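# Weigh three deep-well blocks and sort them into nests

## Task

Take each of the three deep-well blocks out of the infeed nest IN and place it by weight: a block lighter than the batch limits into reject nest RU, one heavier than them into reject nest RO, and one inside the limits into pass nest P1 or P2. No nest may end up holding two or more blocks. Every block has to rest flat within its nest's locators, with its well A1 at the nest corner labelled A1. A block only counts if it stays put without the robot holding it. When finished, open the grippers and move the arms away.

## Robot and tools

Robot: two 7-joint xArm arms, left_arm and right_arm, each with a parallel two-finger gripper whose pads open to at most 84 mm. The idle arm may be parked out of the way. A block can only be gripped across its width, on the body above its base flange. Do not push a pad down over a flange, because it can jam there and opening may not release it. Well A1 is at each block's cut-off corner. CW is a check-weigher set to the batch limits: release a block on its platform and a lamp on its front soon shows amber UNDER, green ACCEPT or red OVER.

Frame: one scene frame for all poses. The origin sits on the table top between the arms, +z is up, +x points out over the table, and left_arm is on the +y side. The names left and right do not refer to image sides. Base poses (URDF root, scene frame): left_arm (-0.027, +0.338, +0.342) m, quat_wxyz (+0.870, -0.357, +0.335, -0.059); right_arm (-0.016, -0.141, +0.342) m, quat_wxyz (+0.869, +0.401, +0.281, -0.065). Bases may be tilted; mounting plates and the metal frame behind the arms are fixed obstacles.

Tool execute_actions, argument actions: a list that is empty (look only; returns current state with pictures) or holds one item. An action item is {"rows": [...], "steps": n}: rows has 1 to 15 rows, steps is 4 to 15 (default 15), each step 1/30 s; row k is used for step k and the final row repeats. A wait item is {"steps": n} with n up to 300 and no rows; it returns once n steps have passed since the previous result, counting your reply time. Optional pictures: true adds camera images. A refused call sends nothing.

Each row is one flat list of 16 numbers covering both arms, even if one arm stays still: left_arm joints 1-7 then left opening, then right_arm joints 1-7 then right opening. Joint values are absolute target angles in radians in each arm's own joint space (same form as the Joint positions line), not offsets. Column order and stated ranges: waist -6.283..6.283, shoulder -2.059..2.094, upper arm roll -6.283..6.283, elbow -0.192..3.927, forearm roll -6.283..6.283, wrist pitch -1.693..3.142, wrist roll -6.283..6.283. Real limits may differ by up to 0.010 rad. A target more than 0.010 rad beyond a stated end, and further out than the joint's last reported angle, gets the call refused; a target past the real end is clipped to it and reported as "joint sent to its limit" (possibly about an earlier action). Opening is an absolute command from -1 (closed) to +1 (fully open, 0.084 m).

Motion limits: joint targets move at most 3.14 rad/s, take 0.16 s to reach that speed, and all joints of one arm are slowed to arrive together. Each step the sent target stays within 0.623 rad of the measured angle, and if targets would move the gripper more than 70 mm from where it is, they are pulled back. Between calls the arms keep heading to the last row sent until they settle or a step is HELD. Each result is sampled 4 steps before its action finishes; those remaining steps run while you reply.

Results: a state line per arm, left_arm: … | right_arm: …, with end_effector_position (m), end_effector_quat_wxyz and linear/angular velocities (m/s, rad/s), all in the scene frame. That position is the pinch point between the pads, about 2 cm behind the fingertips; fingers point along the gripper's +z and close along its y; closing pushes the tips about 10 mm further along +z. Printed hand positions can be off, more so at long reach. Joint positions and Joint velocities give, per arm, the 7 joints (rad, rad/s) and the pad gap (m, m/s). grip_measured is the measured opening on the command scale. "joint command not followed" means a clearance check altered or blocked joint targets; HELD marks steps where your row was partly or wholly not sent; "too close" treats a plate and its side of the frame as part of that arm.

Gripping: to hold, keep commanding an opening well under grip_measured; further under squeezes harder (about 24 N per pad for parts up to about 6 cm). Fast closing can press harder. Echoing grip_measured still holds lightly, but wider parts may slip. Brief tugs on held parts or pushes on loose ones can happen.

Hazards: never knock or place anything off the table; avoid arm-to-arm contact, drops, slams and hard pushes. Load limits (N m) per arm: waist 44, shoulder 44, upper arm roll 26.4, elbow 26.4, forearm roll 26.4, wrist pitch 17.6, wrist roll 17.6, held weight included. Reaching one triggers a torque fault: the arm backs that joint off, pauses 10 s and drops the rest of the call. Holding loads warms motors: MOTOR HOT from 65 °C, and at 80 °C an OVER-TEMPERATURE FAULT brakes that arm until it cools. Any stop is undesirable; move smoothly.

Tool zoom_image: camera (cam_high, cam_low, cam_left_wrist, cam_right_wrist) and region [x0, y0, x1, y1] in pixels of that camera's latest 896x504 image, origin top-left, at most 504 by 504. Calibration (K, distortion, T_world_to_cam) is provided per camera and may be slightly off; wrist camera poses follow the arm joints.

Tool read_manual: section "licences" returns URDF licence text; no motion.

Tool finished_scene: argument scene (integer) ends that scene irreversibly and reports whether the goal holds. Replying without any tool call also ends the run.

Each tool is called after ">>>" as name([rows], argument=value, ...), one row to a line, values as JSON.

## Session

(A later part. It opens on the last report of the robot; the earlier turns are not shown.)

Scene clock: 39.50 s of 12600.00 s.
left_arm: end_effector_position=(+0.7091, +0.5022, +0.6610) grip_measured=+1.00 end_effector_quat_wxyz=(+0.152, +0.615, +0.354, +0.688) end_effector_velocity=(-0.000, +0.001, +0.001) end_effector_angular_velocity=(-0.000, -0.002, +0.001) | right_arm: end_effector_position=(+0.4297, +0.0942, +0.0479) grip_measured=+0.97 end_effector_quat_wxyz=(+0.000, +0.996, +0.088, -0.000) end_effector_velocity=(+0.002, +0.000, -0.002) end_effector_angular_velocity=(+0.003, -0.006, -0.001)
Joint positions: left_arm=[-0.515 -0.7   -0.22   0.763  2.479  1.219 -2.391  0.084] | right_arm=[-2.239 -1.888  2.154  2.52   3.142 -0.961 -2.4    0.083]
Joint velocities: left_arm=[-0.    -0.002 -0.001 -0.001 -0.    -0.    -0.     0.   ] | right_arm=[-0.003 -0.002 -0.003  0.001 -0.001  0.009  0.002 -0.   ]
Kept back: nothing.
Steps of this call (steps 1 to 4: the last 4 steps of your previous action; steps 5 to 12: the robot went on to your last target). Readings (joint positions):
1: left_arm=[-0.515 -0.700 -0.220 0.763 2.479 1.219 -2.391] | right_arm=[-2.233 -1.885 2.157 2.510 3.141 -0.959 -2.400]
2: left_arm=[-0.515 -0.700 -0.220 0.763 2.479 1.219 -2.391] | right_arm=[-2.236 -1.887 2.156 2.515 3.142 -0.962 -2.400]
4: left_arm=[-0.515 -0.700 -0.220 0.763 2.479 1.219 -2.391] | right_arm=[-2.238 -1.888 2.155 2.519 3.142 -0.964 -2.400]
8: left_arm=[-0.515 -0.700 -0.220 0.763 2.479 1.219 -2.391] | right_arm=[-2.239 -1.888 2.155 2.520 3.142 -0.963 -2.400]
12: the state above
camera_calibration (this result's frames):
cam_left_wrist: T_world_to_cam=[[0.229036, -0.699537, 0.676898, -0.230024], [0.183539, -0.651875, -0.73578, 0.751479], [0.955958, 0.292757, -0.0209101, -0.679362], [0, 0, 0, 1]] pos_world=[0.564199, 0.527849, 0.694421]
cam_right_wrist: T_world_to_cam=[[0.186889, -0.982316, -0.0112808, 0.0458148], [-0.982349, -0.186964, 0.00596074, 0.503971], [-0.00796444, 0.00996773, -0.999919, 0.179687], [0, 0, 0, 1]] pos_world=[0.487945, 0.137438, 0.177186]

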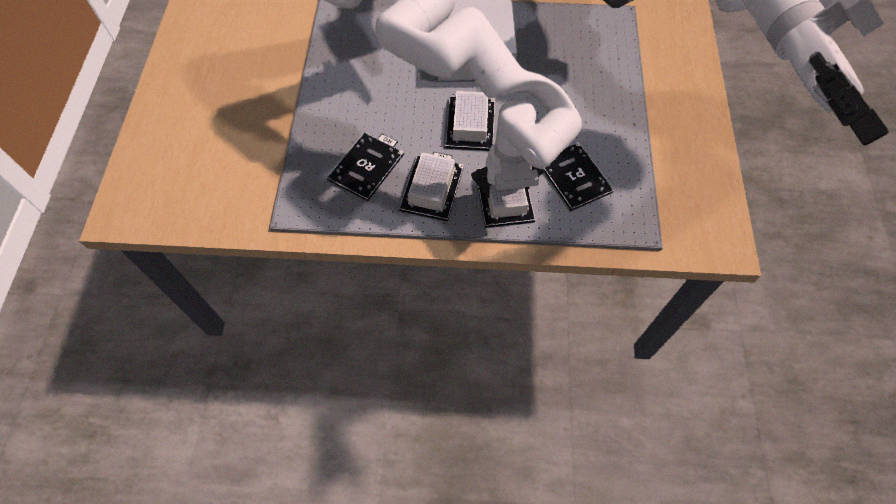

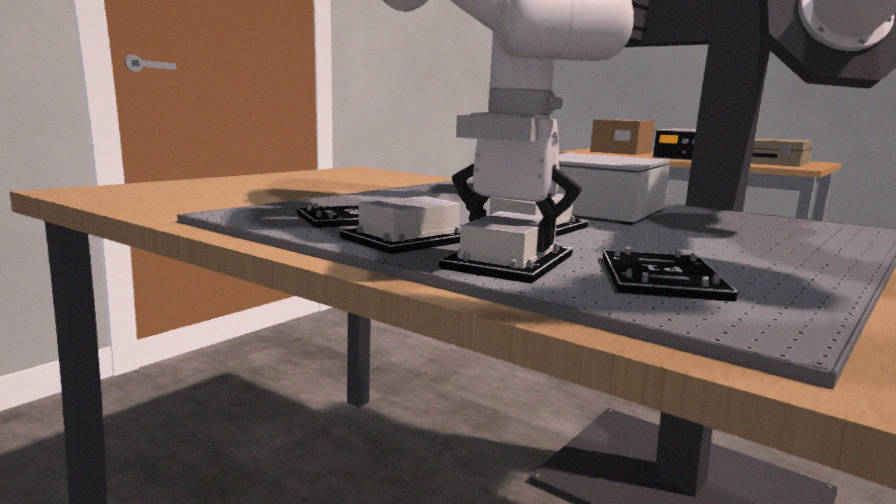

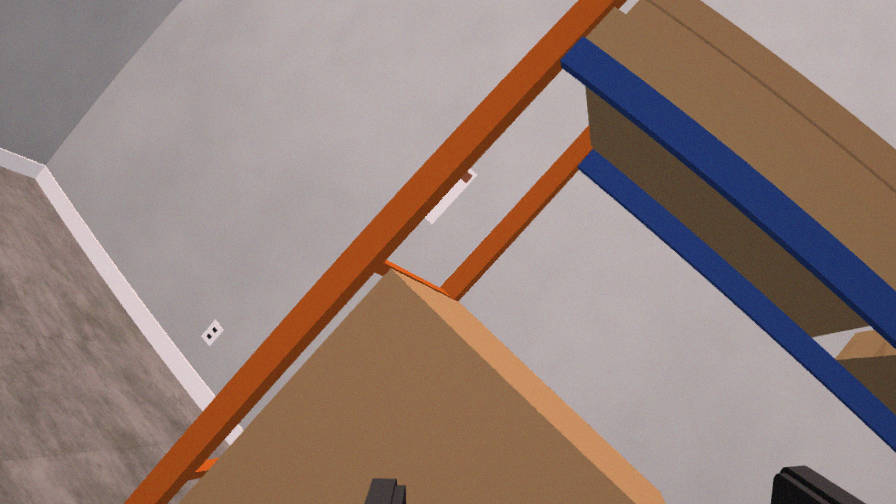

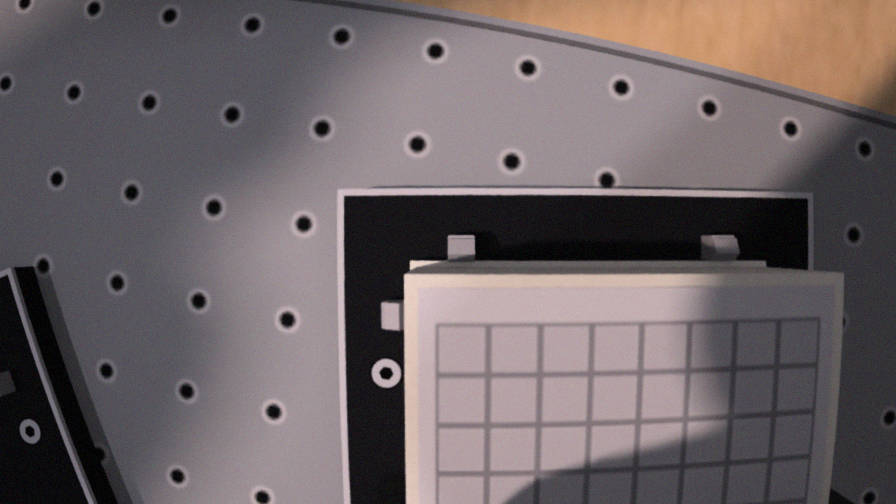

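>>> execute_actions([
  {"rows":[[-0.515,-0.7,-0.22,0.763,2.479,1.219,-2.391,1,-2.240,-1.8888,2.1546,2.520,3.1416,-0.9605,-2.40,1],[-0.515,-0.7,-0.22,0.763,2.479,1.219,-2.391,1,-2.240,-1.8888,2.1546,2.520,3.1416,-0.9605,-2.40,1],[-0.515,-0.7,-0.22,0.763,2.479,1.219,-2.391,1,-2.240,-1.8888,2.1546,2.520,3.1416,-0.9605,-2.40,1],[-0.515,-0.7,-0.22,0.763,2.479,1.219,-2.391,1,-2.240,-1.8888,2.1546,2.520,3.1416,-0.9605,-2.40,1],[-0.515,-0.7,-0.22,0.763,2.479,1.219,-2.391,1,-2.240,-1.8888,2.1546,2.520,3.1416,-0.9605,-2.40,1],[-0.515,-0.7,-0.22,0.763,2.479,1.219,-2.391,1,-2.224,-1.8785,2.1595,2.496,3.1416,-0.9545,-2.40,1],[-0.515,-0.7,-0.22,0.763,2.479,1.219,-2.391,1,-2.2078,-1.868,2.1643,2.4708,3.1416,-0.9484,-2.40,1],[-0.515,-0.7,-0.22,0.763,2.479,1.219,-2.391,1,-2.192,-1.858,2.1687,2.449,3.1416,-0.944,-2.40,1],[-0.515,-0.7,-0.22,0.763,2.479,1.219,-2.391,1,-2.1777,-1.8486,2.173,2.4281,3.1416,-0.9402,-2.40,1],[-0.515,-0.7,-0.22,0.763,2.479,1.219,-2.391,1,-2.164,-1.8395,2.1765,2.410,3.1416,-0.938,-2.40,1],[-0.515,-0.7,-0.22,0.763,2.479,1.219,-2.391,1,-2.151,-1.831,2.180,2.392,3.1416,-0.936,-2.40,1],[-0.515,-0.7,-0.22,0.763,2.479,1.219,-2.391,1,-2.139,-1.8225,2.183,2.376,3.1416,-0.9345,-2.40,1],[-0.515,-0.7,-0.22,0.763,2.479,1.219,-2.391,1,-2.127,-1.8145,2.186,2.361,3.1416,-0.933,-2.40,1],[-0.515,-0.7,-0.22,0.763,2.479,1.219,-2.391,1,-2.115,-1.8065,2.189,2.346,3.1416,-0.932,-2.40,1],[-0.515,-0.7,-0.22,0.763,2.479,1.219,-2.391,1,-2.1037,-1.7985,2.1916,2.3313,3.1416,-0.9308,-2.40,1]],"steps":15},
])

>>> execute_actions([
  {"rows":[[-0.515,-0.7,-0.22,0.763,2.479,1.219,-2.391,1,-2.04,-1.755,2.205,2.26,3.1416,-0.93,-2.40,1]],"steps":8},
], pictures=true)

>>> execute_actions([
  {"rows":[[-0.515,-0.7,-0.22,0.763,2.479,1.219,-2.391,1,-1.6,-1.5,2.35,1.55,3.1416,-0.65,-2.1,1]],"steps":13},
])

>>> execute_actions([
  {"rows":[[-0.515,-0.7,-0.22,0.763,2.479,1.219,-2.391,1,-1.3983,-1.5422,2.4418,1.0982,3.1416,-0.3885,-1.881,1]],"steps":13},
])

>>> execute_actions([
  {"rows":[[-0.515,-0.7,-0.22,0.763,2.479,1.219,-2.391,1,-1.4756,-1.6341,2.4404,1.1451,3.1416,-0.316,-1.881,1]],"steps":15},
])

>>> execute_actions([
  {"steps":10},
], pictures=true)

Scene clock: 40.57 s of 12600.00 s.
left_arm: end_effector_position=(+0.7091, +0.5022, +0.6610) grip_measured=+1.00 end_effector_quat_wxyz=(+0.152, +0.615, +0.354, +0.688) end_effector_velocity=(+0.000, -0.000, -0.001) end_effector_angular_velocity=(+0.001, +0.001, +0.000) | right_arm: end_effector_position=(+0.4292, +0.0944, +0.0590) grip_measured=+1.00 end_effector_quat_wxyz=(-0.000, +0.996, +0.088, -0.000) end_effector_velocity=(+0.018, +0.012, +0.139) end_effector_angular_velocity=(+0.023, -0.035, -0.001)
Joint positions: left_arm=[-0.515 -0.7   -0.22   0.763  2.479  1.219 -2.391  0.084] | right_arm=[-2.187 -1.855  2.171  2.44   3.142 -0.941 -2.4    0.084]
Joint velocities: left_arm=[ 0.     0.001  0.001 -0.     0.     0.001 -0.     0.   ] | right_arm=[ 0.453  0.299  0.114 -0.572 -0.001  0.084 -0.001  0.   ]
Steps of this call (steps 1 to 21: the robot went on to your last target; steps 22 to 32: the first 11 steps of this action). Readings (joint positions):
22: left_arm=[-0.515 -0.700 -0.220 0.763 2.479 1.219 -2.391] | right_arm=[-2.240 -1.889 2.154 2.520 3.141 -0.961 -2.400]
23: left_arm=[-0.515 -0.700 -0.220 0.763 2.479 1.219 -2.391] | right_arm=[-2.240 -1.889 2.154 2.520 3.141 -0.961 -2.400]
25: left_arm=[-0.515 -0.700 -0.220 0.763 2.479 1.219 -2.391] | right_arm=[-2.241 -1.889 2.154 2.520 3.141 -0.957 -2.400]
29: left_arm=[-0.515 -0.700 -0.220 0.763 2.479 1.219 -2.391] | right_arm=[-2.228 -1.882 2.160 2.497 3.142 -0.951 -2.400]
32: the state above

Scene clock: 40.83 s of 12600.00 s.
left_arm: end_effector_position=(+0.7091, +0.5022, +0.6610) grip_measured=+1.00 end_effector_quat_wxyz=(+0.152, +0.615, +0.354, +0.688) end_effector_velocity=(+0.000, -0.000, -0.001) end_effector_angular_velocity=(+0.000, +0.001, -0.001) | right_arm: end_effector_position=(+0.4292, +0.0951, +0.1010) grip_measured=+1.00 end_effector_quat_wxyz=(-0.001, +0.996, +0.089, +0.000) end_effector_velocity=(+0.041, +0.057, +0.233) end_effector_angular_velocity=(+0.149, -0.132, +0.013)
Joint positions: left_arm=[-0.515 -0.7   -0.22   0.763  2.479  1.219 -2.391  0.084] | right_arm=[-2.06  -1.769  2.201  2.28   3.142 -0.93  -2.4    0.084]
Joint velocities: left_arm=[-0.     0.001  0.001 -0.001 -0.     0.     0.     0.   ] | right_arm=[ 0.516  0.35   0.091 -0.414 -0.001 -0.003  0.001  0.   ]
Steps of this call (steps 1 to 4: the last 4 steps of your previous action; steps 5 to 8: the first 4 steps of this action). Readings (joint positions):
5: left_arm=[-0.515 -0.700 -0.220 0.763 2.479 1.219 -2.391] | right_arm=[-2.119 -1.809 2.188 2.353 3.142 -0.932 -2.400]
6: left_arm=[-0.515 -0.700 -0.220 0.763 2.479 1.219 -2.391] | right_arm=[-2.102 -1.797 2.192 2.328 3.142 -0.931 -2.400]
8: the state above
camera_calibration (this result's frames):
cam_left_wrist: T_world_to_cam=[[0.229036, -0.699537, 0.676898, -0.230024], [0.18354, -0.651875, -0.73578, 0.751479], [0.955958, 0.292757, -0.0209102, -0.679362], [0, 0, 0, 1]] pos_world=[0.564199, 0.527849, 0.69442]
cam_right_wrist: T_world_to_cam=[[0.18815, -0.982052, -0.0131926, 0.046979], [-0.982114, -0.188226, 0.00478338, 0.503446], [-0.00718072, 0.0120566, -0.999902, 0.232257], [0, 0, 0, 1]] pos_world=[0.48727, 0.138097, 0.230446]

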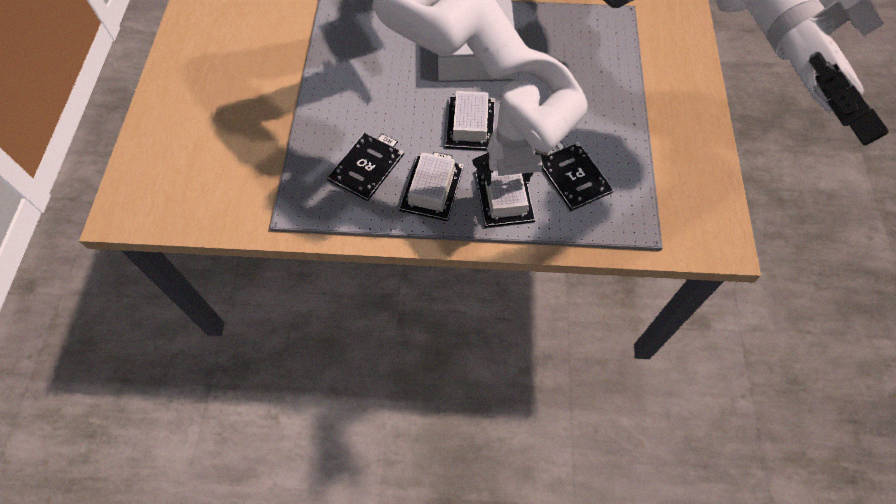

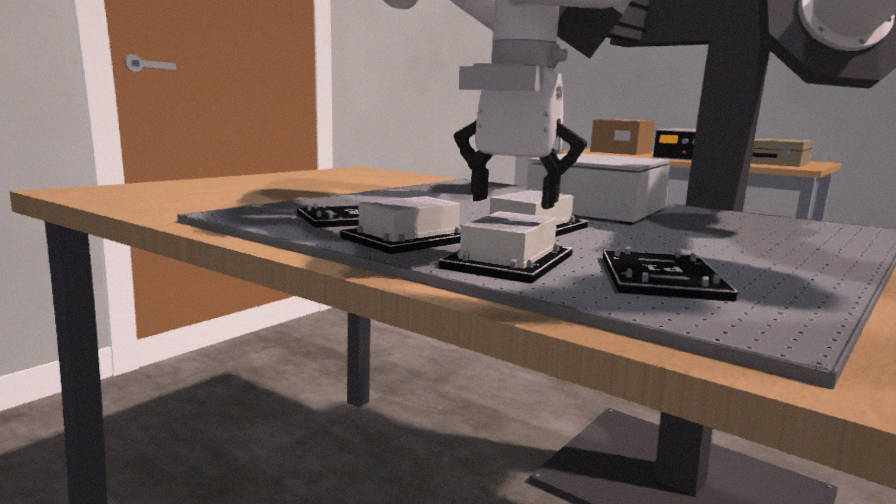

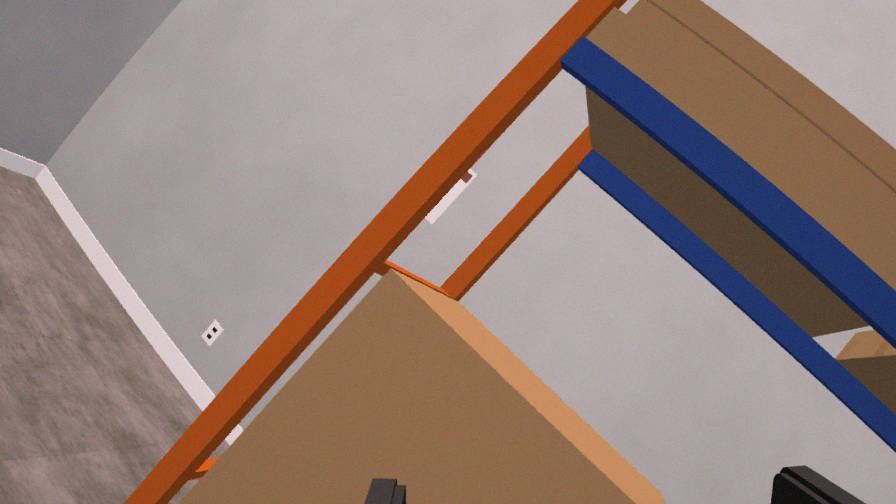

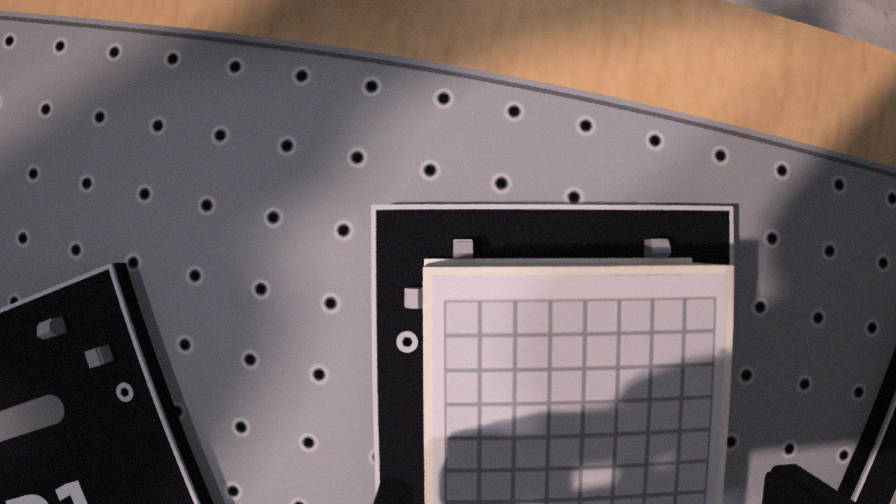

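Scene clock: 41.27 s of 12600.00 s.
left_arm: end_effector_position=(+0.7091, +0.5022, +0.6610) grip_measured=+1.00 end_effector_quat_wxyz=(+0.152, +0.615, +0.354, +0.688) end_effector_velocity=(-0.000, +0.001, +0.001) end_effector_angular_velocity=(-0.000, -0.002, +0.002) | right_arm: end_effector_position=(+0.3707, +0.1058, +0.1660) grip_measured=+1.00 end_effector_quat_wxyz=(-0.042, +0.999, +0.026, +0.004) end_effector_velocity=(-0.419, -0.077, +0.177) end_effector_angular_velocity=(+0.164, +0.183, -0.362)
Joint positions: left_arm=[-0.515 -0.7   -0.22   0.763  2.479  1.219 -2.391  0.084] | right_arm=[-1.74  -1.581  2.304  1.798  3.142 -0.742 -2.198  0.084]
Joint velocities: left_arm=[ 0.    -0.001 -0.001  0.     0.     0.001 -0.     0.   ] | right_arm=[ 1.287  0.727  0.439 -2.191  0.003  0.802  0.864 -0.   ]
Steps of this call (steps 1 to 4: the last 4 steps of your previous action; steps 5 to 13: the first 9 steps of this action). Readings (joint positions):
5: left_arm=[-0.515 -0.700 -0.220 0.763 2.479 1.219 -2.391] | right_arm=[-2.039 -1.754 2.205 2.261 3.142 -0.929 -2.399]
6: left_arm=[-0.515 -0.700 -0.220 0.763 2.479 1.219 -2.391] | right_arm=[-2.034 -1.751 2.207 2.248 3.142 -0.924 -2.394]
8: left_arm=[-0.515 -0.700 -0.220 0.763 2.479 1.219 -2.391] | right_arm=[-1.988 -1.724 2.223 2.171 3.141 -0.890 -2.358]
12: left_arm=[-0.515 -0.700 -0.220 0.763 2.479 1.219 -2.391] | right_arm=[-1.785 -1.606 2.288 1.873 3.142 -0.769 -2.228]
13: the state above

Scene clock: 41.70 s of 12600.00 s.
left_arm: end_effector_position=(+0.7091, +0.5022, +0.6610) grip_measured=+1.00 end_effector_quat_wxyz=(+0.152, +0.615, +0.354, +0.688) end_effector_velocity=(-0.000, -0.001, +0.000) end_effector_angular_velocity=(+0.001, -0.001, -0.002) | right_arm: end_effector_position=(+0.2332, +0.0296, +0.1398) grip_measured=+1.00 end_effector_quat_wxyz=(-0.012, +1.000, +0.001, -0.005) end_effector_velocity=(-0.308, -0.343, -0.141) end_effector_angular_velocity=(-0.335, -0.088, -0.079)
Joint positions: left_arm=[-0.515 -0.7   -0.22   0.763  2.479  1.219 -2.391  0.084] | right_arm=[-1.451 -1.535  2.42   1.212  3.142 -0.454 -1.937  0.084]
Joint velocities: left_arm=[ 0.     0.001 -0.002 -0.001 -0.    -0.    -0.     0.   ] | right_arm=[ 0.657 -0.109  0.282 -1.45  -0.003  0.818  0.692 -0.   ]
Steps of this call (steps 1 to 4: the last 4 steps of your previous action; steps 5 to 13: the first 9 steps of this action). Readings (joint positions):
5: left_arm=[-0.515 -0.700 -0.220 0.763 2.479 1.219 -2.391] | right_arm=[-1.603 -1.505 2.352 1.561 3.142 -0.656 -2.105]
6: left_arm=[-0.515 -0.700 -0.220 0.763 2.479 1.219 -2.391] | right_arm=[-1.596 -1.504 2.353 1.546 3.142 -0.646 -2.097]
8: left_arm=[-0.515 -0.700 -0.220 0.763 2.479 1.219 -2.391] | right_arm=[-1.565 -1.509 2.360 1.473 3.141 -0.600 -2.059]
12: left_arm=[-0.515 -0.700 -0.220 0.763 2.479 1.219 -2.391] | right_arm=[-1.473 -1.532 2.411 1.261 3.142 -0.483 -1.960]
13: the state above

Scene clock: 42.20 s of 12600.00 s.
left_arm: end_effector_position=(+0.7091, +0.5022, +0.6610) grip_measured=+1.00 end_effector_quat_wxyz=(+0.152, +0.615, +0.354, +0.688) end_effector_velocity=(+0.000, +0.000, -0.000) end_effector_angular_velocity=(-0.000, +0.000, +0.001) | right_arm: end_effector_position=(+0.2117, +0.0017, +0.0876) grip_measured=+1.00 end_effector_quat_wxyz=(-0.000, +1.000, -0.004, +0.000) end_effector_velocity=(+0.007, +0.018, +0.011) end_effector_angular_velocity=(+0.040, -0.017, +0.001)
Joint positions: left_arm=[-0.515 -0.7   -0.22   0.763  2.479  1.219 -2.391  0.084] | right_arm=[-1.476 -1.633  2.44   1.147  3.142 -0.316 -1.881  0.084]
Joint velocities: left_arm=[-0.     0.001  0.     0.     0.     0.001  0.     0.   ] | right_arm=[ 0.021  0.019 -0.     0.014 -0.001  0.002  0.001 -0.   ]
Steps of this call (steps 1 to 4: the last 4 steps of your previous action; steps 5 to 15: the first 11 steps of this action). Readings (joint positions):
5: left_arm=[-0.515 -0.700 -0.220 0.763 2.479 1.219 -2.391] | right_arm=[-1.401 -1.545 2.442 1.099 3.142 -0.391 -1.883]
6: left_arm=[-0.515 -0.700 -0.220 0.763 2.479 1.219 -2.391] | right_arm=[-1.407 -1.551 2.440 1.107 3.142 -0.381 -1.882]
8: left_arm=[-0.515 -0.700 -0.220 0.763 2.479 1.219 -2.391] | right_arm=[-1.447 -1.598 2.438 1.137 3.141 -0.341 -1.881]
12: left_arm=[-0.515 -0.700 -0.220 0.763 2.479 1.219 -2.391] | right_arm=[-1.479 -1.637 2.440 1.142 3.142 -0.317 -1.881]
15: the state above

Scene clock: 42.53 s of 12600.00 s.
left_arm: end_effector_position=(+0.7091, +0.5022, +0.6610) grip_measured=+1.00 end_effector_quat_wxyz=(+0.152, +0.615, +0.354, +0.688) end_effector_velocity=(+0.000, +0.000, -0.001) end_effector_angular_velocity=(+0.000, +0.001, +0.000) | right_arm: end_effector_position=(+0.2112, +0.0009, +0.0872) grip_measured=+1.00 end_effector_quat_wxyz=(+0.000, +1.000, -0.003, +0.000) end_effector_velocity=(-0.000, -0.000, -0.001) end_effector_angular_velocity=(-0.001, -0.000, +0.000)
Joint positions: left_arm=[-0.515 -0.7   -0.22   0.763  2.479  1.219 -2.391  0.084] | right_arm=[-1.475 -1.634  2.44   1.145  3.142 -0.316 -1.881  0.084]
Joint velocities: left_arm=[-0.     0.     0.001  0.     0.    -0.     0.     0.   ] | right_arm=[-0.    -0.002  0.    -0.    -0.001  0.001  0.001 -0.   ]
Kept back: nothing.
Steps of this call (steps 1 to 4: the last 4 steps of your previous action; steps 5 to 10: the robot went on to your last target). Readings (joint positions):
1: left_arm=[-0.515 -0.700 -0.220 0.763 2.479 1.219 -2.391] | right_arm=[-1.475 -1.633 2.440 1.147 3.142 -0.316 -1.881]
2: left_arm=[-0.515 -0.700 -0.220 0.763 2.479 1.219 -2.391] | right_arm=[-1.475 -1.633 2.440 1.146 3.142 -0.316 -1.881]
4: left_arm=[-0.515 -0.700 -0.220 0.763 2.479 1.219 -2.391] | right_arm=[-1.475 -1.633 2.440 1.146 3.142 -0.316 -1.881]
8: left_arm=[-0.515 -0.700 -0.220 0.763 2.479 1.219 -2.391] | right_arm=[-1.475 -1.634 2.440 1.145 3.142 -0.316 -1.881]
10: the state above
camera_calibration (this result's frames):
cam_left_wrist: T_world_to_cam=[[0.229036, -0.699537, 0.676898, -0.230024], [0.183539, -0.651875, -0.73578, 0.751479], [0.955958, 0.292757, -0.0209102, -0.679362], [0, 0, 0, 1]] pos_world=[0.564199, 0.527849, 0.69442]
cam_right_wrist: T_world_to_cam=[[0.00442748, -0.999925, -0.0114055, 0.033982], [-0.999975, -0.00449083, 0.00553474, 0.275185], [-0.00558554, 0.0113807, -0.99992, 0.217746], [0, 0, 0, 1]] pos_world=[0.276244, 0.0327372, 0.216593]

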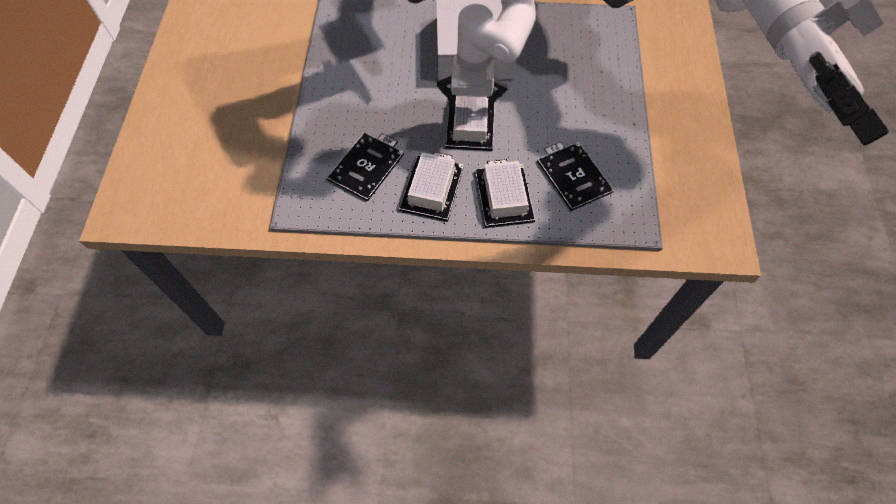

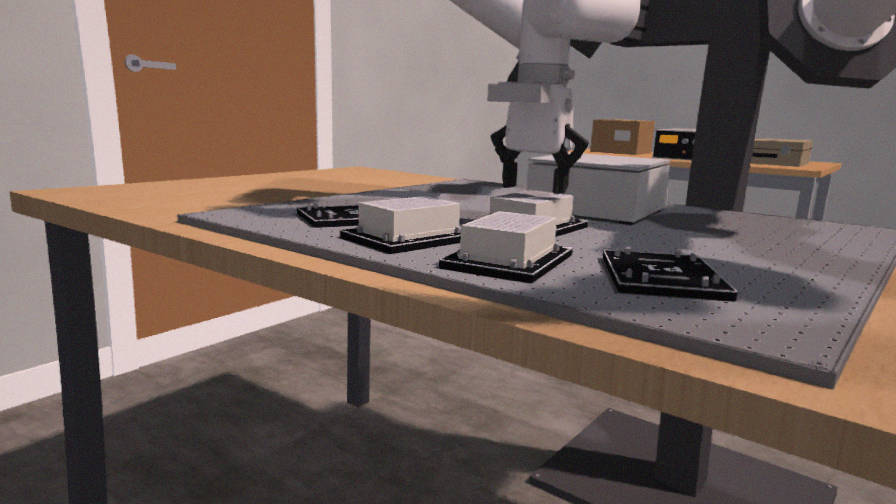

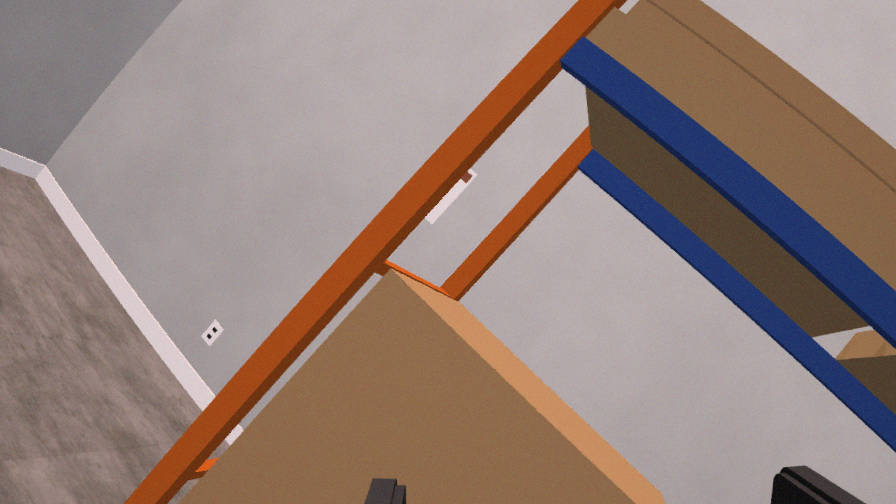

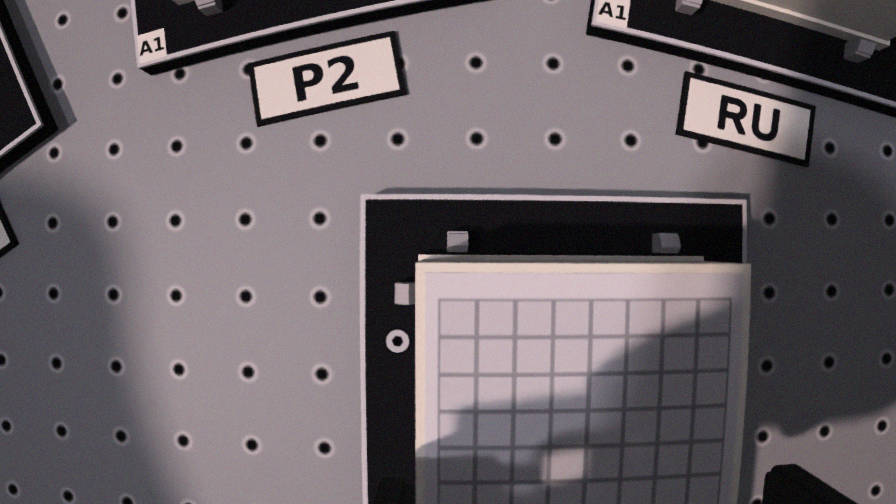

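>>> execute_actions([
  {"rows":[[-0.515,-0.7,-0.22,0.763,2.479,1.219,-2.391,1,-1.4955,-1.6575,2.4388,1.1615,3.1416,-0.3015,-1.881,1],[-0.515,-0.7,-0.22,0.763,2.479,1.219,-2.391,1,-1.4955,-1.6575,2.4388,1.1615,3.1416,-0.3015,-1.881,1],[-0.515,-0.7,-0.22,0.763,2.479,1.219,-2.391,1,-1.4955,-1.6575,2.4388,1.1615,3.1416,-0.3015,-1.881,1],[-0.515,-0.7,-0.22,0.763,2.479,1.219,-2.391,1,-1.515,-1.6805,2.437,1.177,3.1416,-0.2868,-1.881,1],[-0.515,-0.7,-0.22,0.763,2.479,1.219,-2.391,1,-1.515,-1.6805,2.437,1.177,3.1416,-0.2868,-1.881,1],[-0.515,-0.7,-0.22,0.763,2.479,1.219,-2.391,1,-1.515,-1.6805,2.437,1.177,3.1416,-0.2868,-1.881,1],[-0.515,-0.7,-0.22,0.763,2.479,1.219,-2.391,1,-1.5347,-1.7033,2.4347,1.1933,3.1416,-0.2728,-1.881,1],[-0.515,-0.7,-0.22,0.763,2.479,1.219,-2.391,1,-1.5347,-1.7033,2.4347,1.1933,3.1416,-0.2728,-1.881,1],[-0.515,-0.7,-0.22,0.763,2.479,1.219,-2.391,1,-1.5347,-1.7033,2.4347,1.1933,3.1416,-0.2728,-1.881,1],[-0.515,-0.7,-0.22,0.763,2.479,1.219,-2.391,1,-1.5525,-1.724,2.4322,1.2088,3.1416,-0.261,-1.881,1]],"steps":15},
])

>>> execute_actions([
  {"steps":8},
])

Scene clock: 44.47 s of 12600.00 s.
left_arm: end_effector_position=(+0.7091, +0.5022, +0.6610) grip_measured=+1.00 end_effector_quat_wxyz=(+0.152, +0.615, +0.354, +0.688) end_effector_velocity=(-0.000, +0.001, +0.000) end_effector_angular_velocity=(-0.000, -0.000, +0.000) | right_arm: end_effector_position=(+0.2112, +0.0013, +0.0541) grip_measured=+1.00 end_effector_quat_wxyz=(+0.000, +1.000, -0.003, -0.000) end_effector_velocity=(+0.008, +0.015, -0.107) end_effector_angular_velocity=(+0.031, -0.015, -0.002)
Joint positions: left_arm=[-0.515 -0.7   -0.22   0.763  2.479  1.219 -2.391  0.084] | right_arm=[-1.539 -1.708  2.434  1.197  3.142 -0.27  -1.881  0.084]
Joint velocities: left_arm=[ 0.    -0.002  0.    -0.    -0.    -0.002  0.     0.   ] | right_arm=[-0.211 -0.246 -0.034  0.209 -0.001  0.148  0.001 -0.   ]
Steps of this call (steps 1 to 15: the robot went on to your last target; steps 16 to 47: nothing new was sent; steps 48 to 58: the first 11 steps of this action). Readings (joint positions):
48: left_arm=[-0.515 -0.700 -0.220 0.763 2.479 1.219 -2.391] | right_arm=[-1.476 -1.635 2.440 1.146 3.142 -0.315 -1.881]
49: left_arm=[-0.515 -0.700 -0.220 0.763 2.479 1.219 -2.391] | right_arm=[-1.481 -1.640 2.440 1.151 3.142 -0.312 -1.881]
51: left_arm=[-0.515 -0.700 -0.220 0.763 2.479 1.219 -2.391] | right_arm=[-1.493 -1.654 2.439 1.160 3.142 -0.303 -1.881]
55: left_arm=[-0.515 -0.700 -0.220 0.763 2.479 1.219 -2.391] | right_arm=[-1.520 -1.686 2.437 1.181 3.142 -0.283 -1.881]
58: the state above

Scene clock: 44.73 s of 12600.00 s.
left_arm: end_effector_position=(+0.7091, +0.5022, +0.6610) grip_measured=+1.00 end_effector_quat_wxyz=(+0.152, +0.615, +0.354, +0.688) end_effector_velocity=(-0.000, -0.000, +0.001) end_effector_angular_velocity=(+0.000, -0.002, -0.000) | right_arm: end_effector_position=(+0.2113, +0.0011, +0.0472) grip_measured=+1.00 end_effector_quat_wxyz=(+0.000, +1.000, -0.003, +0.000) end_effector_velocity=(+0.002, +0.002, +0.001) end_effector_angular_velocity=(+0.005, -0.003, -0.002)
Joint positions: left_arm=[-0.515 -0.7   -0.22   0.763  2.479  1.219 -2.391  0.084] | right_arm=[-1.552 -1.724  2.432  1.208  3.142 -0.261 -1.881  0.084]
Joint velocities: left_arm=[ 0.    -0.001 -0.002 -0.     0.     0.     0.     0.   ] | right_arm=[ 0.001  0.002 -0.002  0.002 -0.     0.001  0.001 -0.   ]
Kept back: nothing.
Steps of this call (steps 1 to 4: the last 4 steps of your previous action; steps 5 to 8: the robot went on to your last target). Readings (joint positions):
1: left_arm=[-0.515 -0.700 -0.220 0.763 2.479 1.219 -2.391] | right_arm=[-1.545 -1.716 2.433 1.203 3.142 -0.266 -1.881]
2: left_arm=[-0.515 -0.700 -0.220 0.763 2.479 1.219 -2.391] | right_arm=[-1.550 -1.721 2.433 1.206 3.142 -0.263 -1.881]
4: left_arm=[-0.515 -0.700 -0.220 0.763 2.479 1.219 -2.391] | right_arm=[-1.552 -1.724 2.433 1.208 3.142 -0.261 -1.881]
8: the state above


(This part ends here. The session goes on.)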